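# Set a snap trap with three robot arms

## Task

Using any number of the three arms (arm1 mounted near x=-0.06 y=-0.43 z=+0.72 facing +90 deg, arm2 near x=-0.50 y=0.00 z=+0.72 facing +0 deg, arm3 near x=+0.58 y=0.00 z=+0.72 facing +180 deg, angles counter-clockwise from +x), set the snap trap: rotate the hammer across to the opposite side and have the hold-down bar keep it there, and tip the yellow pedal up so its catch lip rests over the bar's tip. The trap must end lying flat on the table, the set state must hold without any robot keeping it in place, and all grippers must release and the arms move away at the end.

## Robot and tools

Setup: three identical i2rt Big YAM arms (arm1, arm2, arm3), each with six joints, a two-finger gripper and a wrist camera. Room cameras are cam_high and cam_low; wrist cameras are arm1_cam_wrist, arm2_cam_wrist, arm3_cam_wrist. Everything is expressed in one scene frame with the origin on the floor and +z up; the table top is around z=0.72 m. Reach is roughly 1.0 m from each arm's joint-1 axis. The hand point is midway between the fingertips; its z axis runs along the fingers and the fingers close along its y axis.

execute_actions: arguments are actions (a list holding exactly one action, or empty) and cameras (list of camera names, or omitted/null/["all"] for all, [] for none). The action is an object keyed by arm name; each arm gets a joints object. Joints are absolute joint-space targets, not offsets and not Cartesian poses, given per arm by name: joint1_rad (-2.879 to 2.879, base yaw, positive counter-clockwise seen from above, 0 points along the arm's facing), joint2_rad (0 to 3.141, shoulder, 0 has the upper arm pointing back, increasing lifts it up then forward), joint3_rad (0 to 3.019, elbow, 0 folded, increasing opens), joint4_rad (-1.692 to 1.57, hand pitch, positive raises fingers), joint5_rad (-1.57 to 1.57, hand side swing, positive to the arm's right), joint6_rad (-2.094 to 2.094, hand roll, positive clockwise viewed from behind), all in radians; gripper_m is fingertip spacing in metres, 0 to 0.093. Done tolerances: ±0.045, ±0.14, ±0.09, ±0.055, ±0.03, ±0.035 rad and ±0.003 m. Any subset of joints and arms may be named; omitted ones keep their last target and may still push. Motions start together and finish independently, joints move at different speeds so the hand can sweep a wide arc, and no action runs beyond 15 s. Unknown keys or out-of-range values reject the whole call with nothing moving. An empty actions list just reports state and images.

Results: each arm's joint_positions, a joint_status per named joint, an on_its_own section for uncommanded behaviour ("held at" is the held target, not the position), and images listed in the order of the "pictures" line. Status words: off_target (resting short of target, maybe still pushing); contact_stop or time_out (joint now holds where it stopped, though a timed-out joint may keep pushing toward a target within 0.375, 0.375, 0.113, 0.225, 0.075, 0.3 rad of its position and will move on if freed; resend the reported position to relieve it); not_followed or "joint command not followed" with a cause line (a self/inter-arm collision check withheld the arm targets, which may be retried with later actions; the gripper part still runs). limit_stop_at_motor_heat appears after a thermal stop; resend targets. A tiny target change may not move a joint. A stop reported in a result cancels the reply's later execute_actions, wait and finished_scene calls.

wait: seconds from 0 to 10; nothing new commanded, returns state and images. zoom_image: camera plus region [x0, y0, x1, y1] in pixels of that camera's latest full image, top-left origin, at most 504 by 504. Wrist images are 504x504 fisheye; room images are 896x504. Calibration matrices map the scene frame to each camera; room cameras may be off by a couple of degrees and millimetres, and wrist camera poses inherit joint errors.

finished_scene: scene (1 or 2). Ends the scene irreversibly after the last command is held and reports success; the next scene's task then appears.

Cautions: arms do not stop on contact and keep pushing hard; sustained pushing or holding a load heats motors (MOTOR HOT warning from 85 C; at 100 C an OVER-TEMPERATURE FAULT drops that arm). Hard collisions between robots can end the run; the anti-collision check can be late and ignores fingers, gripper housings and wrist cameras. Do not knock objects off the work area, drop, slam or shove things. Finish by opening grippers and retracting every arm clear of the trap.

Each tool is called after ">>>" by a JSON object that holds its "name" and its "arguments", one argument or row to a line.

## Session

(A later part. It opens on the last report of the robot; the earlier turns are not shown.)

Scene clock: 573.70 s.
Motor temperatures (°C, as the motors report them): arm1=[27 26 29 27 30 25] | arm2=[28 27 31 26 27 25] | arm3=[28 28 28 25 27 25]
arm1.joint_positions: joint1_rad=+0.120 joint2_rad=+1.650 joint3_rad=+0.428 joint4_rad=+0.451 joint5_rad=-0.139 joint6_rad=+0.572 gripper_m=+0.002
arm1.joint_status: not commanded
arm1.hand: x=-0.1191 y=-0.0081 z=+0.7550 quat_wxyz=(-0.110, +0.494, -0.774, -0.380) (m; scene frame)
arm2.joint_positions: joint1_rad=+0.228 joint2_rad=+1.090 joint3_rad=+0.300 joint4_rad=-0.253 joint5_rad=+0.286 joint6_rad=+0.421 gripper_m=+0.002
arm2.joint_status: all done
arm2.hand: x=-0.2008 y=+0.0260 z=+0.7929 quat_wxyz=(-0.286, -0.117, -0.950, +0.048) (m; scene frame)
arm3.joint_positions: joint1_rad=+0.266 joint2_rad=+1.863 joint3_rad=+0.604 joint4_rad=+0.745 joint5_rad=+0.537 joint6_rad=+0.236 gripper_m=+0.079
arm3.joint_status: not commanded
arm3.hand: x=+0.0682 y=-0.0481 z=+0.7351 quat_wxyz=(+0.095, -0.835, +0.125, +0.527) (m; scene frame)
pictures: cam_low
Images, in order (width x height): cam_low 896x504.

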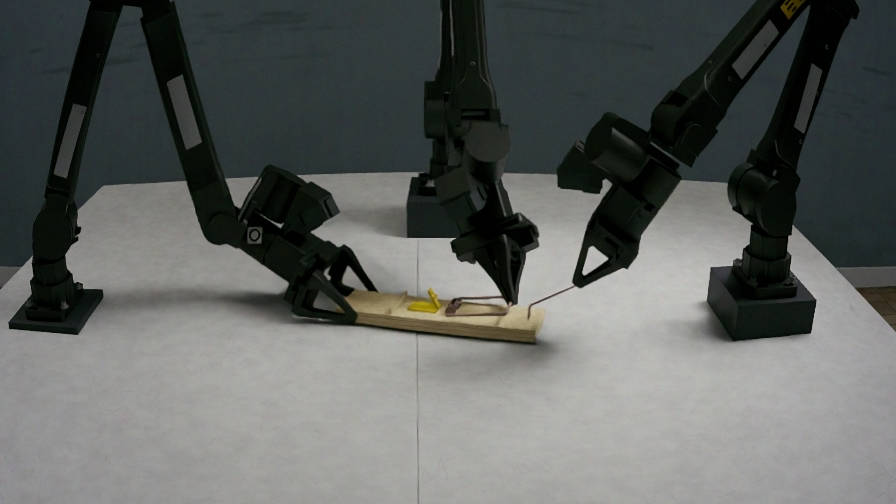

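>>> {"name": "execute_actions", "arguments": {
  "actions": [
    {"arm2":{"joints":{"joint1_rad":0.2,"joint2_rad":1.096,"joint3_rad":0.35,"joint4_rad":-0.22,"joint5_rad":0.29}}}
  ],
  "cameras": ["cam_low"]
}}

>>> {"name": "execute_actions", "arguments": {
  "actions": [
    {"arm2":{"joints":{"joint1_rad":0.15,"joint2_rad":1.167,"joint3_rad":0.43,"joint4_rad":-0.235,"joint5_rad":0.27,"joint6_rad":0.39}}}
  ],
  "cameras": ["cam_low","cam_high","arm1_cam_wrist"]
}}

Scene clock: 590.50 s.
Motor temperatures (°C, as the motors report them): arm1=[27 26 29 27 30 25] | arm2=[28 27 32 26 28 25] | arm3=[28 28 27 25 27 25]
arm1.joint_positions: joint1_rad=+0.120 joint2_rad=+1.650 joint3_rad=+0.428 joint4_rad=+0.451 joint5_rad=-0.139 joint6_rad=+0.572 gripper_m=+0.002
arm1.joint_status: not commanded
arm1.hand: x=-0.1191 y=-0.0081 z=+0.7550 quat_wxyz=(-0.110, +0.494, -0.774, -0.380) (m; scene frame)
arm2.joint_positions: joint1_rad=+0.222 joint2_rad=+1.090 joint3_rad=+0.300 joint4_rad=-0.253 joint5_rad=+0.278 joint6_rad=+0.421 gripper_m=+0.002
arm2.joint_status: all done
arm2.hand: x=-0.2008 y=+0.0256 z=+0.7925 quat_wxyz=(-0.285, -0.119, -0.950, +0.046) (m; scene frame)
arm3.joint_positions: joint1_rad=+0.266 joint2_rad=+1.863 joint3_rad=+0.604 joint4_rad=+0.745 joint5_rad=+0.537 joint6_rad=+0.238 gripper_m=+0.079
arm3.joint_status: not commanded
arm3.hand: x=+0.0682 y=-0.0481 z=+0.7351 quat_wxyz=(+0.094, -0.835, +0.126, +0.527) (m; scene frame)
pictures: cam_low
Images, in order (width x height): cam_low 896x504.

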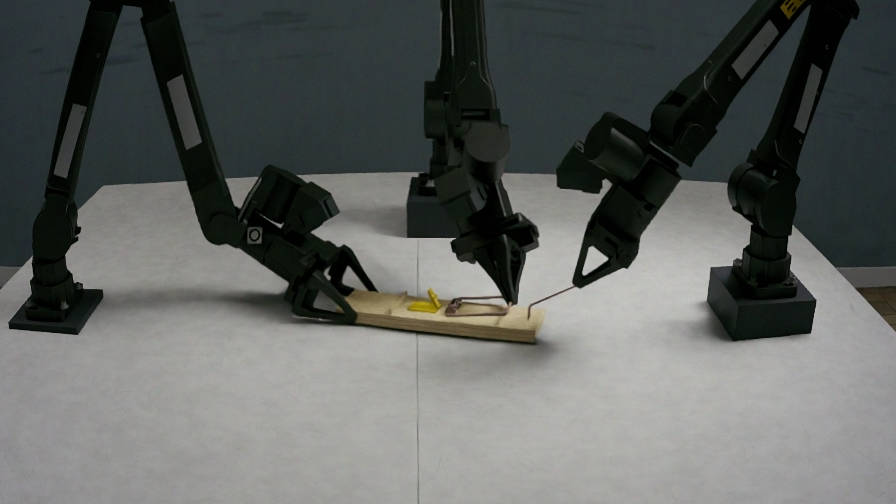

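Scene clock: 592.27 s.
Motor temperatures (°C, as the motors report them): arm1=[27 26 29 27 30 25] | arm2=[28 27 33 26 28 25] | arm3=[28 28 27 25 27 25]
arm1.joint_positions: joint1_rad=+0.117 joint2_rad=+1.650 joint3_rad=+0.428 joint4_rad=+0.451 joint5_rad=-0.136 joint6_rad=+0.575 gripper_m=+0.002
arm1.joint_status: not commanded
arm1.hand: x=-0.1173 y=-0.0078 z=+0.7550 quat_wxyz=(-0.111, +0.492, -0.776, -0.379) (m; scene frame)
arm2.joint_positions: joint1_rad=+0.204 joint2_rad=+1.137 joint3_rad=+0.326 joint4_rad=-0.280 joint5_rad=+0.242 joint6_rad=+0.403 gripper_m=+0.002
arm2.joint_status: joint1_rad time_out (moved -0.019 of -0.072); joint3_rad time_out (moved +0.026 of +0.130); the others done
arm2.on_its_own: joint1_rad reads +0.204 and still pushes toward +0.150 since a time_out; joint3_rad reads +0.326 and still pushes toward +0.430 since a time_out
arm2.hand: x=-0.1996 y=+0.0262 z=+0.7850 quat_wxyz=(-0.258, -0.113, -0.959, +0.042) (m; scene frame)
arm3.joint_positions: joint1_rad=+0.268 joint2_rad=+1.863 joint3_rad=+0.603 joint4_rad=+0.745 joint5_rad=+0.537 joint6_rad=+0.257 gripper_m=+0.079
arm3.joint_status: not commanded
arm3.hand: x=+0.0688 y=-0.0490 z=+0.7347 quat_wxyz=(+0.089, -0.834, +0.133, +0.528) (m; scene frame)
pictures: arm1_cam_wrist, cam_high, cam_low
camera_calibration (this result's frames):
arm1_cam_wrist: T_world_to_cam=[[0.846292, -0.241144, -0.475015, 0.458593], [-0.291604, -0.955926, -0.0342437, -0.0109064], [-0.445822, 0.167496, -0.879311, 0.738687], [0, 0, 0, 1]] pos_world=[-0.0619612, -0.0235663, 0.867001]
Images, in order (width x height): arm1_cam_wrist 504x504, cam_high 896x504, cam_low 896x504.

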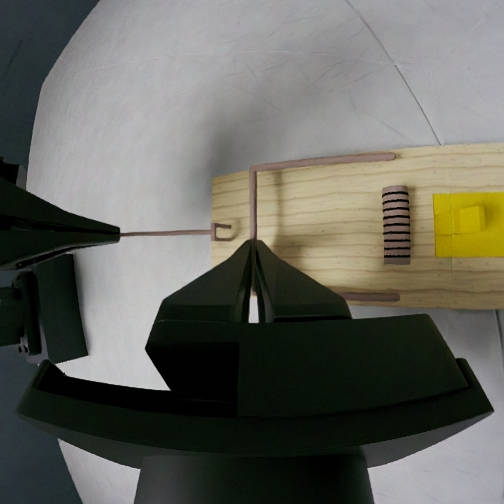

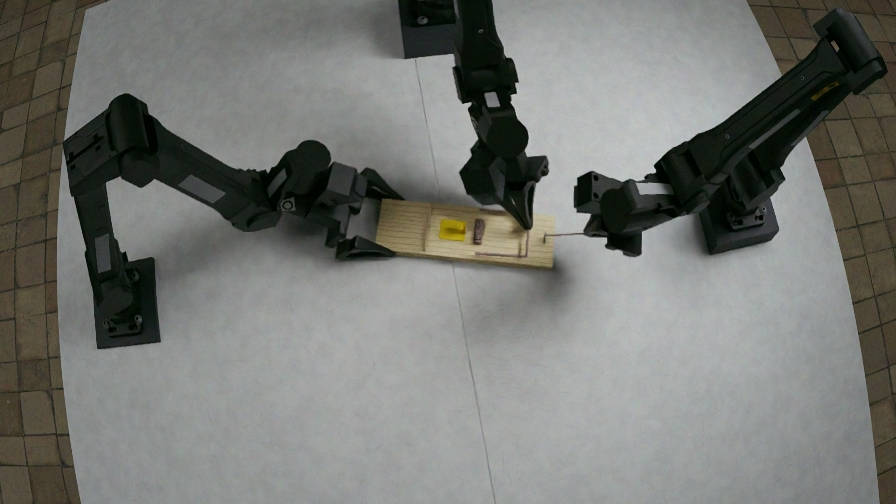

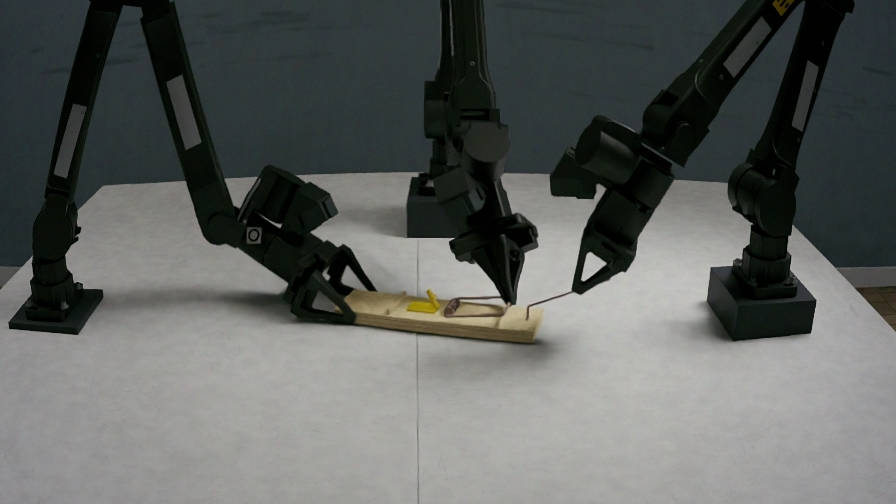

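>>> {"name": "execute_actions", "arguments": {
  "actions": [
    {"arm2":{"joints":{"joint1_rad":0.17,"joint2_rad":1.04,"joint3_rad":0.40,"joint4_rad":-0.32}}}
  ],
  "cameras": ["cam_low"]
}}

Scene clock: 624.23 s.
Motor temperatures (°C, as the motors report them): arm1=[27 26 29 27 30 25] | arm2=[28 27 39 26 30 25] | arm3=[28 28 27 25 27 25]
arm1.joint_positions: joint1_rad=+0.117 joint2_rad=+1.650 joint3_rad=+0.428 joint4_rad=+0.452 joint5_rad=-0.140 joint6_rad=+0.575 gripper_m=+0.002
arm1.joint_status: not commanded
arm1.hand: x=-0.1180 y=-0.0081 z=+0.7550 quat_wxyz=(-0.110, +0.492, -0.775, -0.380) (m; scene frame)
arm2.joint_positions: joint1_rad=+0.184 joint2_rad=+1.069 joint3_rad=+0.347 joint4_rad=-0.312 joint5_rad=+0.248 joint6_rad=+0.393 gripper_m=+0.002
arm2.joint_status: all done
arm2.hand: x=-0.1884 y=+0.0216 z=+0.8090 quat_wxyz=(-0.284, -0.121, -0.950, +0.040) (m; scene frame)
arm3.joint_positions: joint1_rad=+0.269 joint2_rad=+1.863 joint3_rad=+0.603 joint4_rad=+0.745 joint5_rad=+0.539 joint6_rad=+0.244 gripper_m=+0.079
arm3.joint_status: not commanded
arm3.hand: x=+0.0688 y=-0.0491 z=+0.7349 quat_wxyz=(+0.093, -0.835, +0.128, +0.528) (m; scene frame)
pictures: cam_low
Images, in order (width x height): cam_low 896x504.

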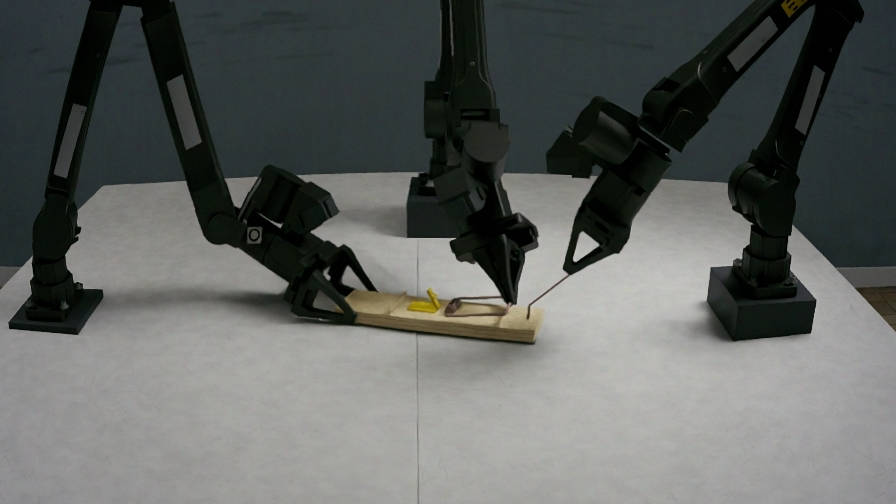

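>>> {"name": "execute_actions", "arguments": {
  "actions": [
    {"arm2":{"joints":{"joint1_rad":0.13,"joint2_rad":1.06,"joint3_rad":0.50,"joint4_rad":-0.44,"joint5_rad":0.22}}}
  ],
  "cameras": ["cam_low"]
}}

Scene clock: 630.77 s.
Motor temperatures (°C, as the motors report them): arm1=[27 26 29 27 30 25] | arm2=[28 27 38 26 30 25] | arm3=[28 28 27 25 27 25]
arm1.joint_positions: joint1_rad=+0.120 joint2_rad=+1.651 joint3_rad=+0.428 joint4_rad=+0.457 joint5_rad=-0.148 joint6_rad=+0.577 gripper_m=+0.002
arm1.joint_status: not commanded
arm1.hand: x=-0.1206 y=-0.0078 z=+0.7557 quat_wxyz=(-0.106, +0.493, -0.773, -0.383) (m; scene frame)
arm2.joint_positions: joint1_rad=+0.133 joint2_rad=+1.084 joint3_rad=+0.433 joint4_rad=-0.420 joint5_rad=+0.206 joint6_rad=+0.393 gripper_m=+0.001
arm2.joint_status: all done
arm2.hand: x=-0.1735 y=+0.0153 z=+0.8256 quat_wxyz=(-0.261, -0.138, -0.955, +0.033) (m; scene frame)
arm3.joint_positions: joint1_rad=+0.267 joint2_rad=+1.866 joint3_rad=+0.610 joint4_rad=+0.745 joint5_rad=+0.540 joint6_rad=+0.234 gripper_m=+0.079
arm3.joint_status: not commanded
arm3.hand: x=+0.0660 y=-0.0486 z=+0.7356 quat_wxyz=(+0.096, -0.834, +0.125, +0.528) (m; scene frame)
pictures: cam_low
Images, in order (width x height): cam_low 896x504.

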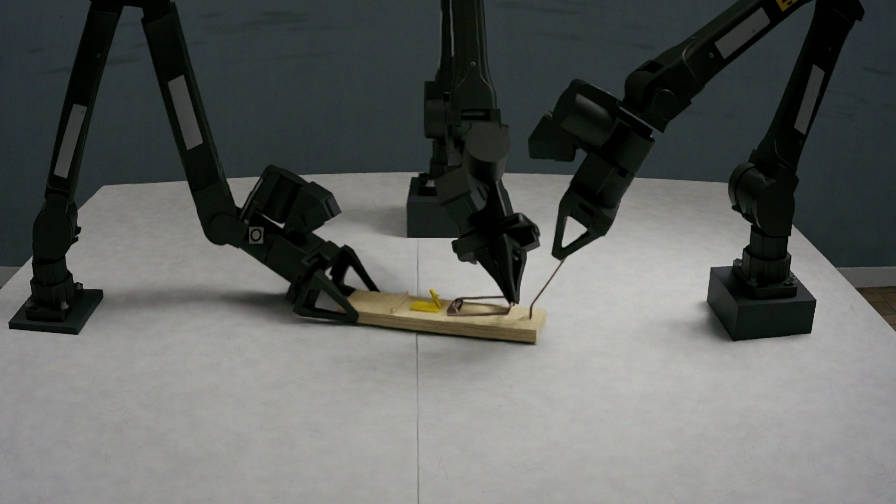

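>>> {"name": "execute_actions", "arguments": {
  "actions": [
    {"arm2":{"joints":{"joint1_rad":0.11,"joint2_rad":1.17,"joint3_rad":0.55,"joint4_rad":-0.42}}}
  ],
  "cameras": ["cam_low"]
}}

>>> {"name": "execute_actions", "arguments": {
  "actions": [
    {"arm2":{"joints":{"joint1_rad":0.085,"joint2_rad":1.24,"joint3_rad":0.61,"joint4_rad":-0.41}}}
  ],
  "cameras": ["cam_low","cam_high"]
}}

Scene clock: 643.90 s.
Motor temperatures (°C, as the motors report them): arm1=[27 26 29 27 30 25] | arm2=[28 27 38 26 29 25] | arm3=[28 28 27 25 28 25]
arm1.joint_positions: joint1_rad=+0.120 joint2_rad=+1.651 joint3_rad=+0.428 joint4_rad=+0.457 joint5_rad=-0.146 joint6_rad=+0.581 gripper_m=+0.002
arm1.joint_status: not commanded
arm1.hand: x=-0.1203 y=-0.0077 z=+0.7556 quat_wxyz=(-0.106, +0.492, -0.775, -0.383) (m; scene frame)
arm2.joint_positions: joint1_rad=+0.110 joint2_rad=+1.155 joint3_rad=+0.510 joint4_rad=-0.420 joint5_rad=+0.222 joint6_rad=+0.393 gripper_m=+0.001
arm2.joint_status: all done
arm2.hand: x=-0.1444 y=+0.0089 z=+0.8359 quat_wxyz=(-0.265, -0.152, -0.951, +0.043) (m; scene frame)
arm3.joint_positions: joint1_rad=+0.267 joint2_rad=+1.866 joint3_rad=+0.610 joint4_rad=+0.745 joint5_rad=+0.538 joint6_rad=+0.247 gripper_m=+0.079
arm3.joint_status: not commanded
arm3.hand: x=+0.0659 y=-0.0489 z=+0.7354 quat_wxyz=(+0.092, -0.834, +0.130, +0.529) (m; scene frame)
pictures: cam_low
Images, in order (width x height): cam_low 896x504.

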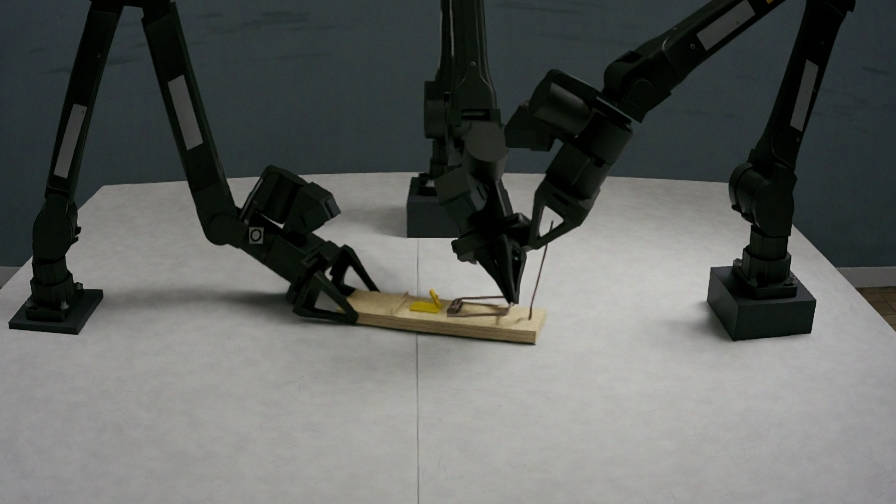

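Scene clock: 644.57 s.
Motor temperatures (°C, as the motors report them): arm1=[27 26 29 27 30 25] | arm2=[28 27 38 26 29 25] | arm3=[28 28 27 25 28 25]
arm1.joint_positions: joint1_rad=+0.120 joint2_rad=+1.651 joint3_rad=+0.428 joint4_rad=+0.457 joint5_rad=-0.146 joint6_rad=+0.581 gripper_m=+0.002
arm1.joint_status: not commanded
arm1.hand: x=-0.1203 y=-0.0077 z=+0.7556 quat_wxyz=(-0.106, +0.492, -0.775, -0.383) (m; scene frame)
arm2.joint_positions: joint1_rad=+0.083 joint2_rad=+1.227 joint3_rad=+0.572 joint4_rad=-0.420 joint5_rad=+0.223 joint6_rad=+0.393 gripper_m=+0.001
arm2.joint_status: all done
arm2.hand: x=-0.1216 y=+0.0016 z=+0.8373 quat_wxyz=(-0.260, -0.164, -0.950, +0.048) (m; scene frame)
arm3.joint_positions: joint1_rad=+0.267 joint2_rad=+1.866 joint3_rad=+0.610 joint4_rad=+0.745 joint5_rad=+0.538 joint6_rad=+0.247 gripper_m=+0.079
arm3.joint_status: not commanded
arm3.hand: x=+0.0659 y=-0.0489 z=+0.7354 quat_wxyz=(+0.092, -0.834, +0.130, +0.529) (m; scene frame)
pictures: cam_high, cam_low
Images, in order (width x height): cam_high 896x504, cam_low 896x504.

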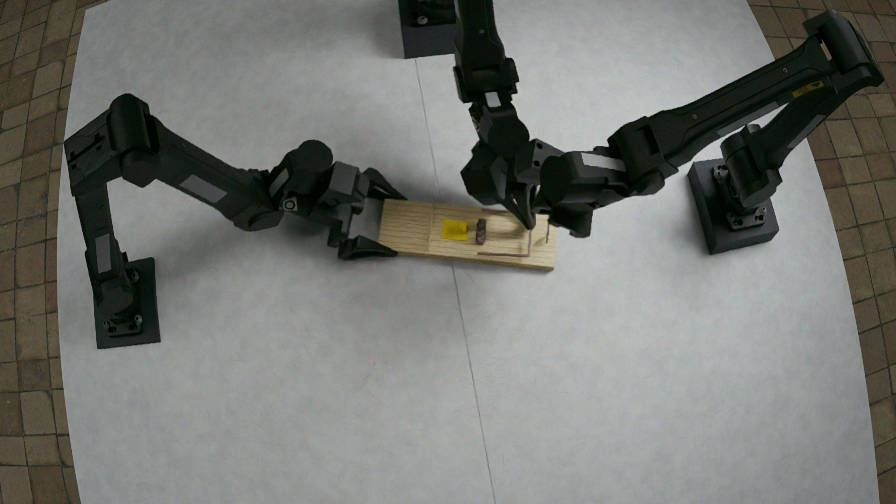

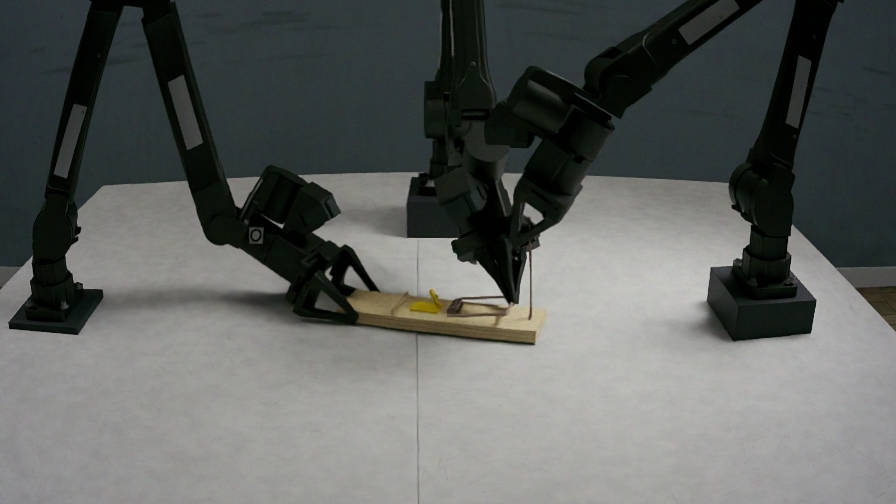

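>>> {"name": "execute_actions", "arguments": {
  "actions": [
    {"arm2":{"joints":{"joint4_rad":-0.28,"joint2_rad":1.27}}}
  ],
  "cameras": ["cam_low","arm2_cam_wrist","arm3_cam_wrist"]
}}

>>> {"name": "zoom_image", "arguments": {
  "camera": "cam_low",
  "region": [420, 170, 620, 350]
}}

Scene clock: 653.63 s.
Motor temperatures (°C, as the motors report them): arm1=[27 26 29 27 30 25] | arm2=[28 27 37 26 29 25] | arm3=[28 28 27 25 28 25]
arm1.joint_positions: joint1_rad=+0.120 joint2_rad=+1.651 joint3_rad=+0.428 joint4_rad=+0.457 joint5_rad=-0.146 joint6_rad=+0.582 gripper_m=+0.002
arm1.joint_status: not commanded
arm1.hand: x=-0.1203 y=-0.0077 z=+0.7556 quat_wxyz=(-0.106, +0.491, -0.775, -0.383) (m; scene frame)
arm2.joint_positions: joint1_rad=+0.073 joint2_rad=+1.263 joint3_rad=+0.572 joint4_rad=-0.318 joint5_rad=+0.231 joint6_rad=+0.393 gripper_m=+0.001
arm2.joint_status: all done
arm2.hand: x=-0.1029 y=-0.0018 z=+0.8367 quat_wxyz=(-0.291, -0.172, -0.940, +0.045) (m; scene frame)
arm3.joint_positions: joint1_rad=+0.267 joint2_rad=+1.867 joint3_rad=+0.610 joint4_rad=+0.745 joint5_rad=+0.538 joint6_rad=+0.249 gripper_m=+0.079
arm3.joint_status: not commanded
arm3.hand: x=+0.0660 y=-0.0490 z=+0.7352 quat_wxyz=(+0.091, -0.834, +0.131, +0.529) (m; scene frame)
pictures: arm2_cam_wrist, arm3_cam_wrist, cam_low
camera_calibration (this result's frames):
arm2_cam_wrist: T_world_to_cam=[[-0.360204, -0.932459, -0.0278192, -0.016306], [-0.932836, 0.35976, 0.0197538, -0.102887], [-0.00841139, 0.0330662, -0.999418, 0.961868], [0, 0, 0, 1]] pos_world=[-0.0937593, -0.00999537, 0.962887]
arm3_cam_wrist: T_world_to_cam=[[0.32319, 0.946108, 0.0206685, 0.00886911], [0.830774, -0.273197, -0.484952, 0.297294], [-0.45317, 0.173902, -0.874297, 0.804537], [0, 0, 0, 1]] pos_world=[0.114742, -0.067082, 0.847394]
Images, in order (width x height): arm2_cam_wrist 504x504, arm3_cam_wrist 504x504, cam_low 896x504.

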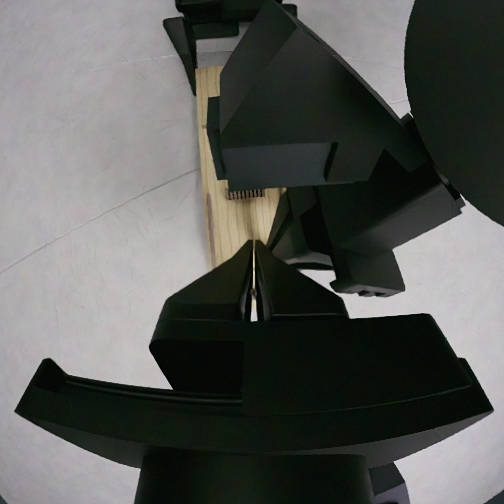

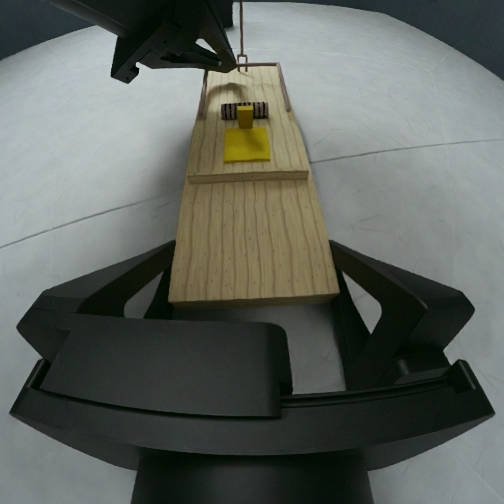

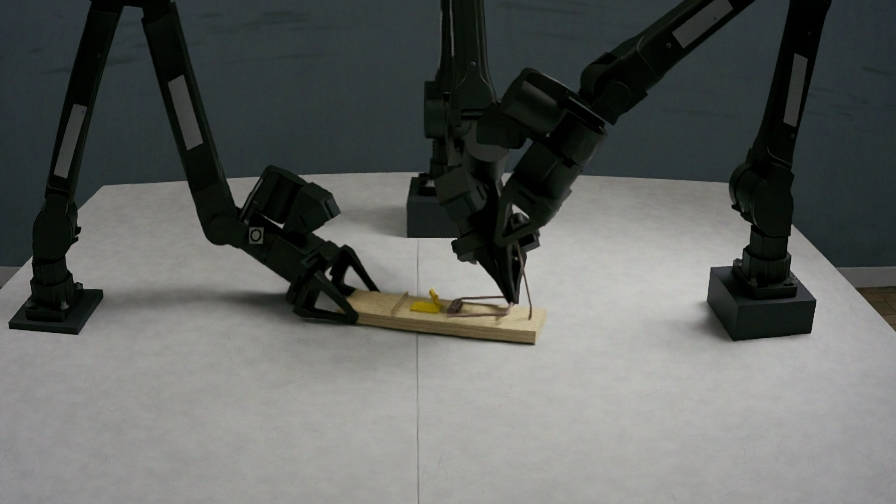

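Region (420, 170, 620, 350) of cam_low's 896x504 image, scaled by 2.520, with more detail than that image has; it fills the top 454 rows of this view, and the rest is white.

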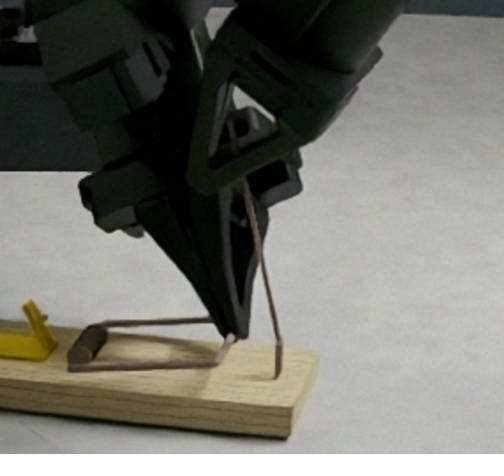

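>>> {"name": "execute_actions", "arguments": {
  "actions": [
    {"arm2":{"joints":{"gripper_m":0.01}}}
  ],
  "cameras": []
}}

>>> {"name": "execute_actions", "arguments": {
  "actions": [
    {"arm2":{"joints":{"joint2_rad":1.1,"joint3_rad":0.5}}}
  ],
  "cameras": ["cam_low","cam_high","arm3_cam_wrist"]
}}

>>> {"name": "zoom_image", "arguments": {
  "camera": "cam_low",
  "region": [380, 250, 560, 350]
}}

Scene clock: 660.23 s.
Motor temperatures (°C, as the motors report them): arm1=[27 26 29 27 29 25] | arm2=[28 27 37 26 28 25] | arm3=[28 28 27 25 27 25]
arm1.joint_positions: joint1_rad=+0.120 joint2_rad=+1.651 joint3_rad=+0.428 joint4_rad=+0.457 joint5_rad=-0.146 joint6_rad=+0.582 gripper_m=+0.002
arm1.joint_status: not commanded
arm1.hand: x=-0.1203 y=-0.0077 z=+0.7556 quat_wxyz=(-0.106, +0.491, -0.775, -0.383) (m; scene frame)
arm2.joint_positions: joint1_rad=+0.073 joint2_rad=+1.263 joint3_rad=+0.572 joint4_rad=-0.301 joint5_rad=+0.228 joint6_rad=+0.393 gripper_m=+0.010
arm2.joint_status: all done
arm2.hand: x=-0.0993 y=-0.0010 z=+0.8389 quat_wxyz=(-0.299, -0.172, -0.938, +0.041) (m; scene frame)
arm3.joint_positions: joint1_rad=+0.267 joint2_rad=+1.867 joint3_rad=+0.610 joint4_rad=+0.745 joint5_rad=+0.538 joint6_rad=+0.249 gripper_m=+0.079
arm3.joint_status: not commanded
arm3.hand: x=+0.0660 y=-0.0490 z=+0.7352 quat_wxyz=(+0.091, -0.834, +0.131, +0.529) (m; scene frame)
pictures: none
No camera images: the call's "cameras" was empty. Leave "cameras" out to get every camera's image.

Scene clock: 661.10 s.
Motor temperatures (°C, as the motors report them): arm1=[27 26 29 27 29 25] | arm2=[28 27 37 26 28 25] | arm3=[28 28 27 25 27 25]
arm1.joint_positions: joint1_rad=+0.120 joint2_rad=+1.651 joint3_rad=+0.428 joint4_rad=+0.458 joint5_rad=-0.146 joint6_rad=+0.582 gripper_m=+0.002
arm1.joint_status: not commanded
arm1.hand: x=-0.1203 y=-0.0076 z=+0.7556 quat_wxyz=(-0.106, +0.491, -0.775, -0.383) (m; scene frame)
arm2.joint_positions: joint1_rad=+0.075 joint2_rad=+1.094 joint3_rad=+0.500 joint4_rad=-0.292 joint5_rad=+0.224 joint6_rad=+0.393 gripper_m=+0.010
arm2.joint_status: all done
arm2.hand: x=-0.1197 y=-0.0012 z=+0.8697 quat_wxyz=(-0.347, -0.174, -0.921, +0.025) (m; scene frame)
arm3.joint_positions: joint1_rad=+0.267 joint2_rad=+1.867 joint3_rad=+0.610 joint4_rad=+0.745 joint5_rad=+0.538 joint6_rad=+0.247 gripper_m=+0.079
arm3.joint_status: not commanded
arm3.hand: x=+0.0660 y=-0.0489 z=+0.7352 quat_wxyz=(+0.092, -0.834, +0.130, +0.529) (m; scene frame)
pictures: arm3_cam_wrist, cam_high, cam_low
camera_calibration (this result's frames):
arm3_cam_wrist: T_world_to_cam=[[0.322573, 0.946268, 0.0228966, 0.00721602], [0.831248, -0.271628, -0.485021, 0.297404], [-0.45274, 0.175487, -0.874203, 0.804526], [0, 0, 0, 1]] pos_world=[0.114697, -0.0672292, 0.847401]
Images, in order (width x height): arm3_cam_wrist 504x504, cam_high 896x504, cam_low 896x504.

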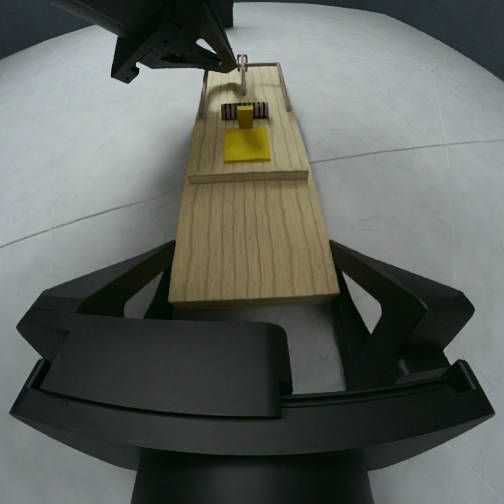

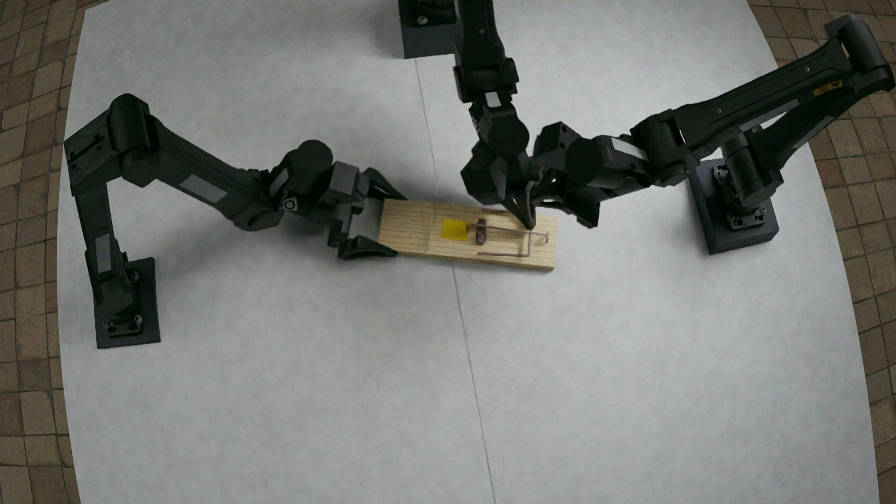

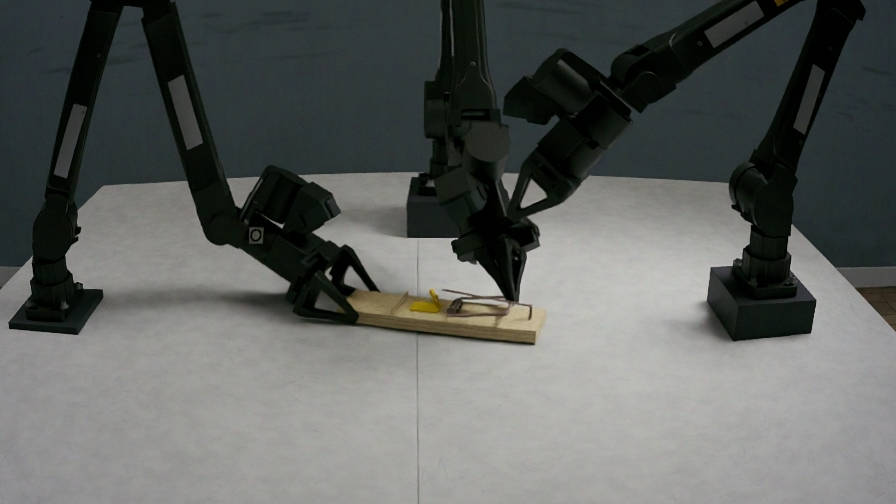

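Region (380, 250, 560, 350) of cam_low's 896x504 image, scaled by 2.800, with more detail than that image has.

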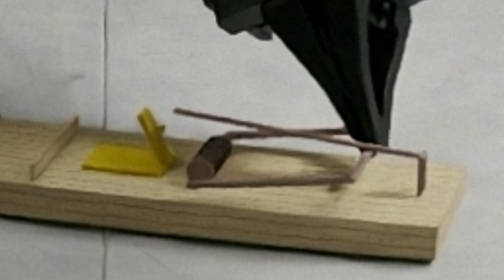

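>>> {"name": "execute_actions", "arguments": {
  "actions": [
    {"arm2":{"joints":{"joint2_rad":0.8,"joint3_rad":0.4}},"arm1":{"joints":{"joint2_rad":1.76,"joint4_rad":0.35}},"arm3":{"joints":{"gripper_m":0.093}}}
  ],
  "cameras": []
}}

>>> {"name": "execute_actions", "arguments": {
  "actions": [
    {"arm3":{"joints":{"joint2_rad":1.79}}}
  ],
  "cameras": ["cam_low","arm3_cam_wrist"]
}}

>>> {"name": "zoom_image", "arguments": {
  "camera": "cam_low",
  "region": [380, 250, 560, 350]
}}

Scene clock: 677.13 s.
Motor temperatures (°C, as the motors report them): arm1=[27 26 29 27 29 25] | arm2=[28 27 36 26 28 25] | arm3=[28 28 27 25 27 25]
arm1.joint_positions: joint1_rad=+0.121 joint2_rad=+1.671 joint3_rad=+0.435 joint4_rad=+0.445 joint5_rad=-0.148 joint6_rad=+0.581 gripper_m=+0.002
arm1.joint_status: joint4_rad time_out (moved -0.012 of -0.108); the others done
arm1.on_its_own: joint4_rad reads +0.445 and still pushes toward +0.350 since a time_out
arm1.hand: x=-0.1209 y=-0.0092 z=+0.7476 quat_wxyz=(-0.100, +0.494, -0.779, -0.374) (m; scene frame)
arm2.joint_positions: joint1_rad=+0.075 joint2_rad=+0.794 joint3_rad=+0.390 joint4_rad=-0.289 joint5_rad=+0.224 joint6_rad=+0.393 gripper_m=+0.010
arm2.joint_status: all done
arm2.hand: x=-0.1548 y=-0.0044 z=+0.9169 quat_wxyz=(-0.432, -0.178, -0.884, -0.001) (m; scene frame)
arm3.joint_positions: joint1_rad=+0.267 joint2_rad=+1.866 joint3_rad=+0.610 joint4_rad=+0.745 joint5_rad=+0.534 joint6_rad=+0.262 gripper_m=+0.093
arm3.joint_status: all done
arm3.hand: x=+0.0662 y=-0.0495 z=+0.7350 quat_wxyz=(+0.086, -0.833, +0.135, +0.529) (m; scene frame)
pictures: none
No camera images: the call's "cameras" was empty. Leave "cameras" out to get every camera's image.

not run: a stop came earlier in this reply.

Region (380, 250, 560, 350) of cam_low's 896x504 image, scaled by 2.800, with more detail than that image has.

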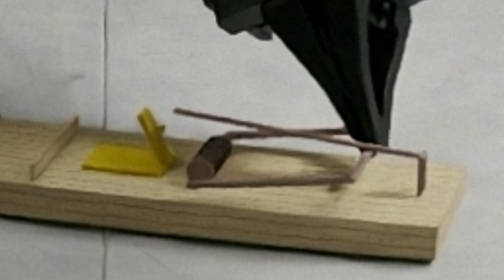

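>>> {"name": "execute_actions", "arguments": {
  "actions": [
    {"arm3":{"joints":{"joint2_rad":1.78}}}
  ],
  "cameras": []
}}

>>> {"name": "execute_actions", "arguments": {
  "actions": [
    {"arm3":{"joints":{"gripper_m":0.0}}}
  ],
  "cameras": ["cam_low","arm3_cam_wrist","cam_high"]
}}

>>> {"name": "zoom_image", "arguments": {
  "camera": "cam_low",
  "region": [380, 250, 560, 350]
}}

Scene clock: 686.57 s.
Motor temperatures (°C, as the motors report them): arm1=[27 26 29 27 29 25] | arm2=[28 27 36 26 28 25] | arm3=[28 28 27 25 27 25]
arm1.joint_positions: joint1_rad=+0.121 joint2_rad=+1.671 joint3_rad=+0.435 joint4_rad=+0.445 joint5_rad=-0.148 joint6_rad=+0.581 gripper_m=+0.002
arm1.joint_status: not commanded
arm1.on_its_own: joint4_rad reads +0.445 and still pushes toward +0.350 since a time_out
arm1.hand: x=-0.1209 y=-0.0092 z=+0.7476 quat_wxyz=(-0.100, +0.494, -0.779, -0.374) (m; scene frame)
arm2.joint_positions: joint1_rad=+0.075 joint2_rad=+0.794 joint3_rad=+0.390 joint4_rad=-0.289 joint5_rad=+0.224 joint6_rad=+0.393 gripper_m=+0.010
arm2.joint_status: not commanded
arm2.hand: x=-0.1548 y=-0.0044 z=+0.9169 quat_wxyz=(-0.432, -0.178, -0.884, -0.001) (m; scene frame)
arm3.joint_positions: joint1_rad=+0.267 joint2_rad=+1.784 joint3_rad=+0.600 joint4_rad=+0.745 joint5_rad=+0.532 joint6_rad=+0.262 gripper_m=+0.093
arm3.joint_status: all done
arm3.hand: x=+0.0616 y=-0.0506 z=+0.7719 quat_wxyz=(+0.073, -0.815, +0.143, +0.556) (m; scene frame)
pictures: none
No camera images: the call's "cameras" was empty. Leave "cameras" out to get every camera's image.

Scene clock: 687.27 s.
Motor temperatures (°C, as the motors report them): arm1=[27 26 29 27 29 25] | arm2=[28 27 36 26 28 25] | arm3=[28 28 27 25 27 25]
arm1.joint_positions: joint1_rad=+0.121 joint2_rad=+1.671 joint3_rad=+0.435 joint4_rad=+0.445 joint5_rad=-0.148 joint6_rad=+0.581 gripper_m=+0.002
arm1.joint_status: not commanded
arm1.on_its_own: joint4_rad reads +0.445 and still pushes toward +0.350 since a time_out
arm1.hand: x=-0.1209 y=-0.0092 z=+0.7476 quat_wxyz=(-0.100, +0.494, -0.779, -0.374) (m; scene frame)
arm2.joint_positions: joint1_rad=+0.075 joint2_rad=+0.794 joint3_rad=+0.390 joint4_rad=-0.289 joint5_rad=+0.224 joint6_rad=+0.393 gripper_m=+0.010
arm2.joint_status: not commanded
arm2.hand: x=-0.1548 y=-0.0044 z=+0.9169 quat_wxyz=(-0.432, -0.178, -0.884, -0.001) (m; scene frame)
arm3.joint_positions: joint1_rad=+0.267 joint2_rad=+1.784 joint3_rad=+0.600 joint4_rad=+0.745 joint5_rad=+0.532 joint6_rad=+0.262 gripper_m=+0.001
arm3.joint_status: all done
arm3.hand: x=+0.0616 y=-0.0506 z=+0.7719 quat_wxyz=(+0.073, -0.815, +0.143, +0.556) (m; scene frame)
pictures: arm3_cam_wrist, cam_high, cam_low
camera_calibration (this result's frames):
arm3_cam_wrist: T_world_to_cam=[[0.323414, 0.945643, -0.0340853, 0.0532263], [0.793559, -0.290669, -0.534579, 0.358021], [-0.515429, 0.145842, -0.844431, 0.814381], [0, 0, 0, 1]] pos_world=[0.11843, -0.0650381, 0.880893]
Images, in order (width x height): arm3_cam_wrist 504x504, cam_high 896x504, cam_low 896x504.

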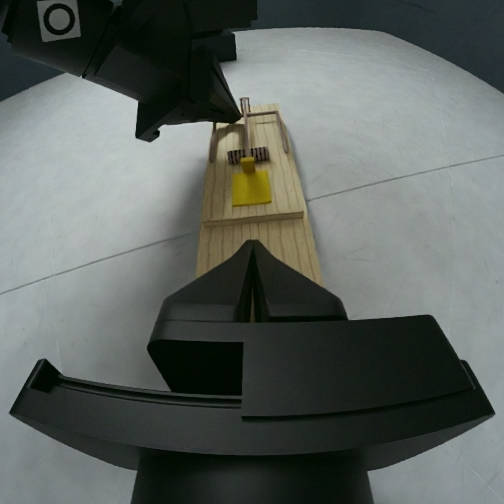

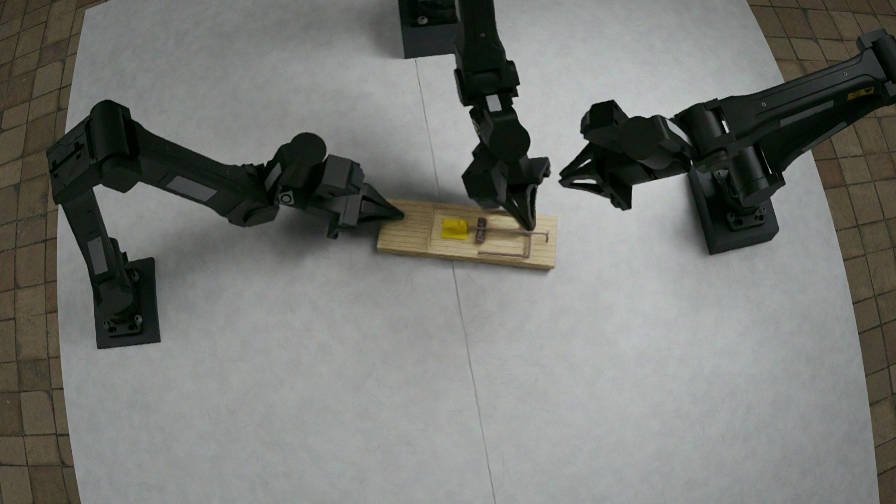

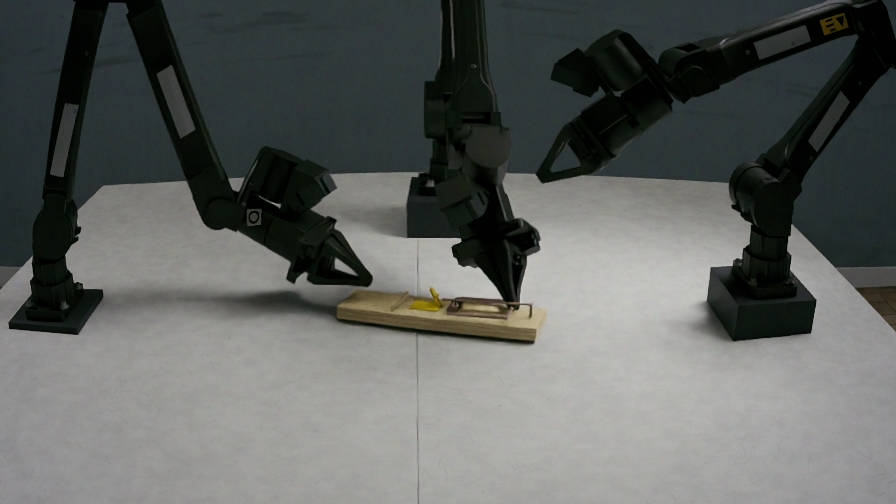

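Region (380, 250, 560, 350) of cam_low's 896x504 image, scaled by 2.800, with more detail than that image has.

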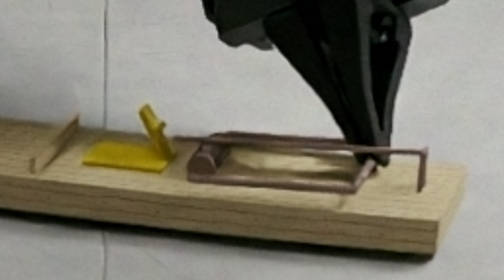

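>>> {"name": "execute_actions", "arguments": {
  "actions": [
    {"arm3":{"joints":{"joint1_rad":0.045,"joint2_rad":1.70,"joint3_rad":0.76,"joint4_rad":0.37,"joint5_rad":0.0,"joint6_rad":0.0}}}
  ],
  "cameras": []
}}

>>> {"name": "execute_actions", "arguments": {
  "actions": [
    {"arm3":{"joints":{"joint2_rad":1.76,"joint3_rad":0.81}}}
  ],
  "cameras": ["cam_low","arm3_cam_wrist"]
}}

>>> {"name": "zoom_image", "arguments": {
  "camera": "cam_low",
  "region": [360, 230, 540, 350]
}}

Scene clock: 711.00 s.
Motor temperatures (°C, as the motors report them): arm1=[27 26 29 27 29 25] | arm2=[28 27 36 26 28 25] | arm3=[28 28 28 25 27 25]
arm1.joint_positions: joint1_rad=+0.121 joint2_rad=+1.671 joint3_rad=+0.435 joint4_rad=+0.445 joint5_rad=-0.148 joint6_rad=+0.581 gripper_m=+0.002
arm1.joint_status: not commanded
arm1.on_its_own: joint4_rad reads +0.445 and still pushes toward +0.350 since a time_out
arm1.hand: x=-0.1209 y=-0.0092 z=+0.7476 quat_wxyz=(-0.100, +0.494, -0.779, -0.374) (m; scene frame)
arm2.joint_positions: joint1_rad=+0.075 joint2_rad=+0.794 joint3_rad=+0.390 joint4_rad=-0.289 joint5_rad=+0.224 joint6_rad=+0.393 gripper_m=+0.010
arm2.joint_status: not commanded
arm2.hand: x=-0.1548 y=-0.0044 z=+0.9169 quat_wxyz=(-0.432, -0.178, -0.884, -0.001) (m; scene frame)
arm3.joint_positions: joint1_rad=+0.038 joint2_rad=+1.703 joint3_rad=+0.742 joint4_rad=+0.379 joint5_rad=+0.003 joint6_rad=+0.013 gripper_m=+0.001
arm3.joint_status: all done
arm3.hand: x=+0.0169 y=-0.0198 z=+0.7822 quat_wxyz=(-0.017, -0.880, -0.007, +0.475) (m; scene frame)
pictures: none
No camera images: the call's "cameras" was empty. Leave "cameras" out to get every camera's image.

Scene clock: 711.73 s.
Motor temperatures (°C, as the motors report them): arm1=[27 26 29 27 29 25] | arm2=[28 27 36 26 28 25] | arm3=[28 28 28 25 27 25]
arm1.joint_positions: joint1_rad=+0.121 joint2_rad=+1.672 joint3_rad=+0.436 joint4_rad=+0.443 joint5_rad=-0.148 joint6_rad=+0.581 gripper_m=+0.002
arm1.joint_status: not commanded
arm1.on_its_own: joint4_rad reads +0.443 and still pushes toward +0.350 since a time_out
arm1.hand: x=-0.1209 y=-0.0091 z=+0.7474 quat_wxyz=(-0.100, +0.494, -0.779, -0.373) (m; scene frame)
arm2.joint_positions: joint1_rad=+0.075 joint2_rad=+0.794 joint3_rad=+0.390 joint4_rad=-0.289 joint5_rad=+0.224 joint6_rad=+0.393 gripper_m=+0.010
arm2.joint_status: not commanded
arm2.hand: x=-0.1548 y=-0.0044 z=+0.9169 quat_wxyz=(-0.432, -0.178, -0.884, -0.001) (m; scene frame)
arm3.joint_positions: joint1_rad=+0.038 joint2_rad=+1.760 joint3_rad=+0.771 joint4_rad=+0.379 joint5_rad=+0.002 joint6_rad=+0.012 gripper_m=+0.001
arm3.joint_status: all done
arm3.hand: x=+0.0093 y=-0.0205 z=+0.7630 quat_wxyz=(-0.017, -0.887, -0.008, +0.462) (m; scene frame)
pictures: arm3_cam_wrist, cam_low
camera_calibration (this result's frames):
arm3_cam_wrist: T_world_to_cam=[[-0.0211611, 0.999667, -0.0147452, 0.0309273], [0.944292, 0.0151397, -0.32876, 0.251364], [-0.328427, -0.0208807, -0.944298, 0.846505], [0, 0, 0, 1]] pos_world=[0.0413089, -0.017047, 0.882448]
Images, in order (width x height): arm3_cam_wrist 504x504, cam_low 896x504.

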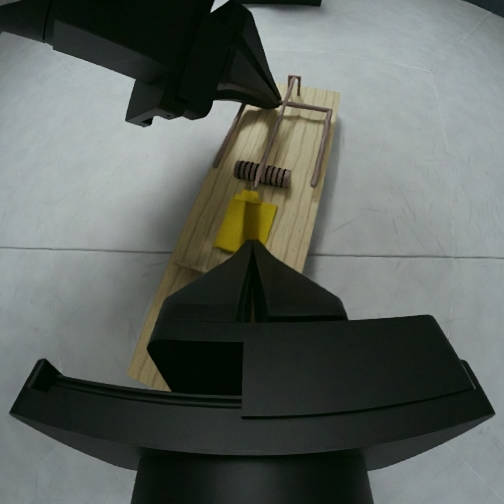

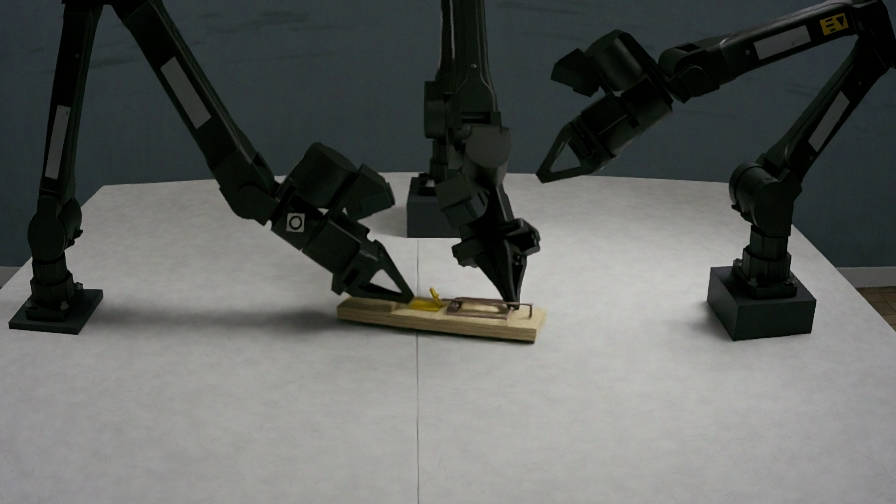

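Region (360, 230, 540, 350) of cam_low's 896x504 image, scaled by 2.800, with more detail than that image has.

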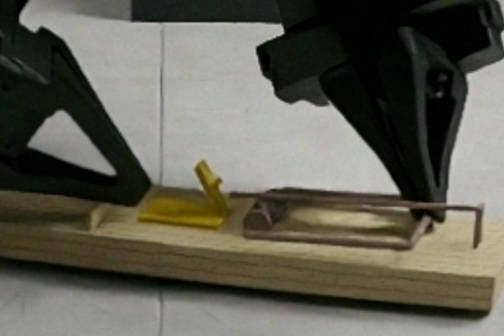

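>>> {"name": "execute_actions", "arguments": {
  "actions": [
    {"arm3":{"joints":{"joint2_rad":1.78,"joint3_rad":0.85}}}
  ],
  "cameras": ["cam_low"]
}}

>>> {"name": "zoom_image", "arguments": {
  "camera": "cam_low",
  "region": [360, 170, 540, 350]
}}

Scene clock: 720.87 s.
Motor temperatures (°C, as the motors report them): arm1=[27 26 29 27 29 25] | arm2=[28 27 36 26 28 25] | arm3=[28 28 29 25 27 25]
arm1.joint_positions: joint1_rad=+0.121 joint2_rad=+1.672 joint3_rad=+0.436 joint4_rad=+0.443 joint5_rad=-0.148 joint6_rad=+0.581 gripper_m=+0.002
arm1.joint_status: not commanded
arm1.on_its_own: joint4_rad reads +0.443 and still pushes toward +0.350 since a time_out
arm1.hand: x=-0.1209 y=-0.0091 z=+0.7474 quat_wxyz=(-0.100, +0.494, -0.779, -0.373) (m; scene frame)
arm2.joint_positions: joint1_rad=+0.075 joint2_rad=+0.794 joint3_rad=+0.390 joint4_rad=-0.289 joint5_rad=+0.224 joint6_rad=+0.393 gripper_m=+0.010
arm2.joint_status: not commanded
arm2.hand: x=-0.1548 y=-0.0044 z=+0.9169 quat_wxyz=(-0.432, -0.178, -0.884, -0.001) (m; scene frame)
arm3.joint_positions: joint1_rad=+0.038 joint2_rad=+1.780 joint3_rad=+0.806 joint4_rad=+0.378 joint5_rad=+0.002 joint6_rad=+0.012 gripper_m=+0.001
arm3.joint_status: all done
arm3.hand: x=-0.0048 y=-0.0209 z=+0.7665 quat_wxyz=(-0.017, -0.883, -0.007, +0.469) (m; scene frame)
pictures: cam_low
Images, in order (width x height): cam_low 896x504.

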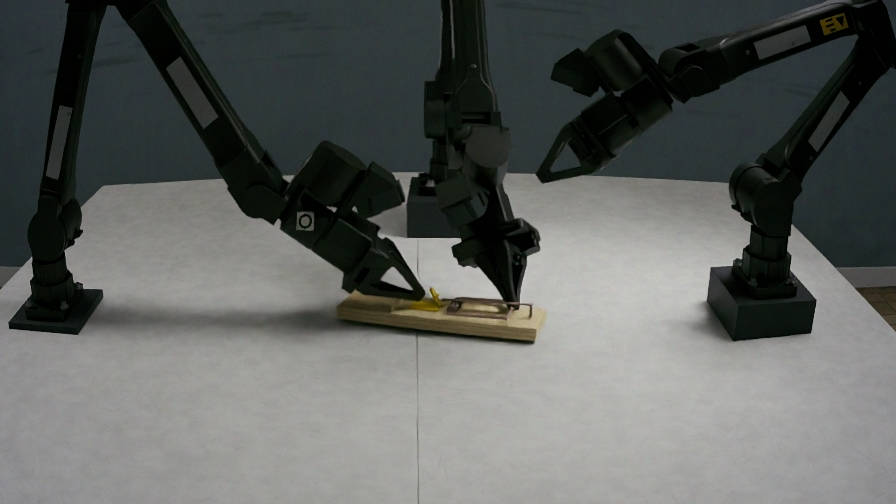

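Region (360, 170, 540, 350) of cam_low's 896x504 image, scaled by 2.800, with more detail than that image has.

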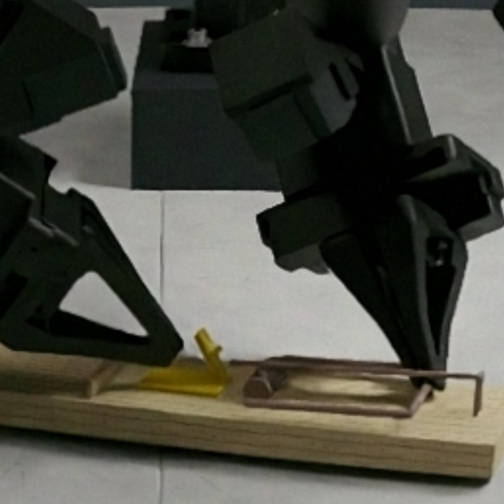

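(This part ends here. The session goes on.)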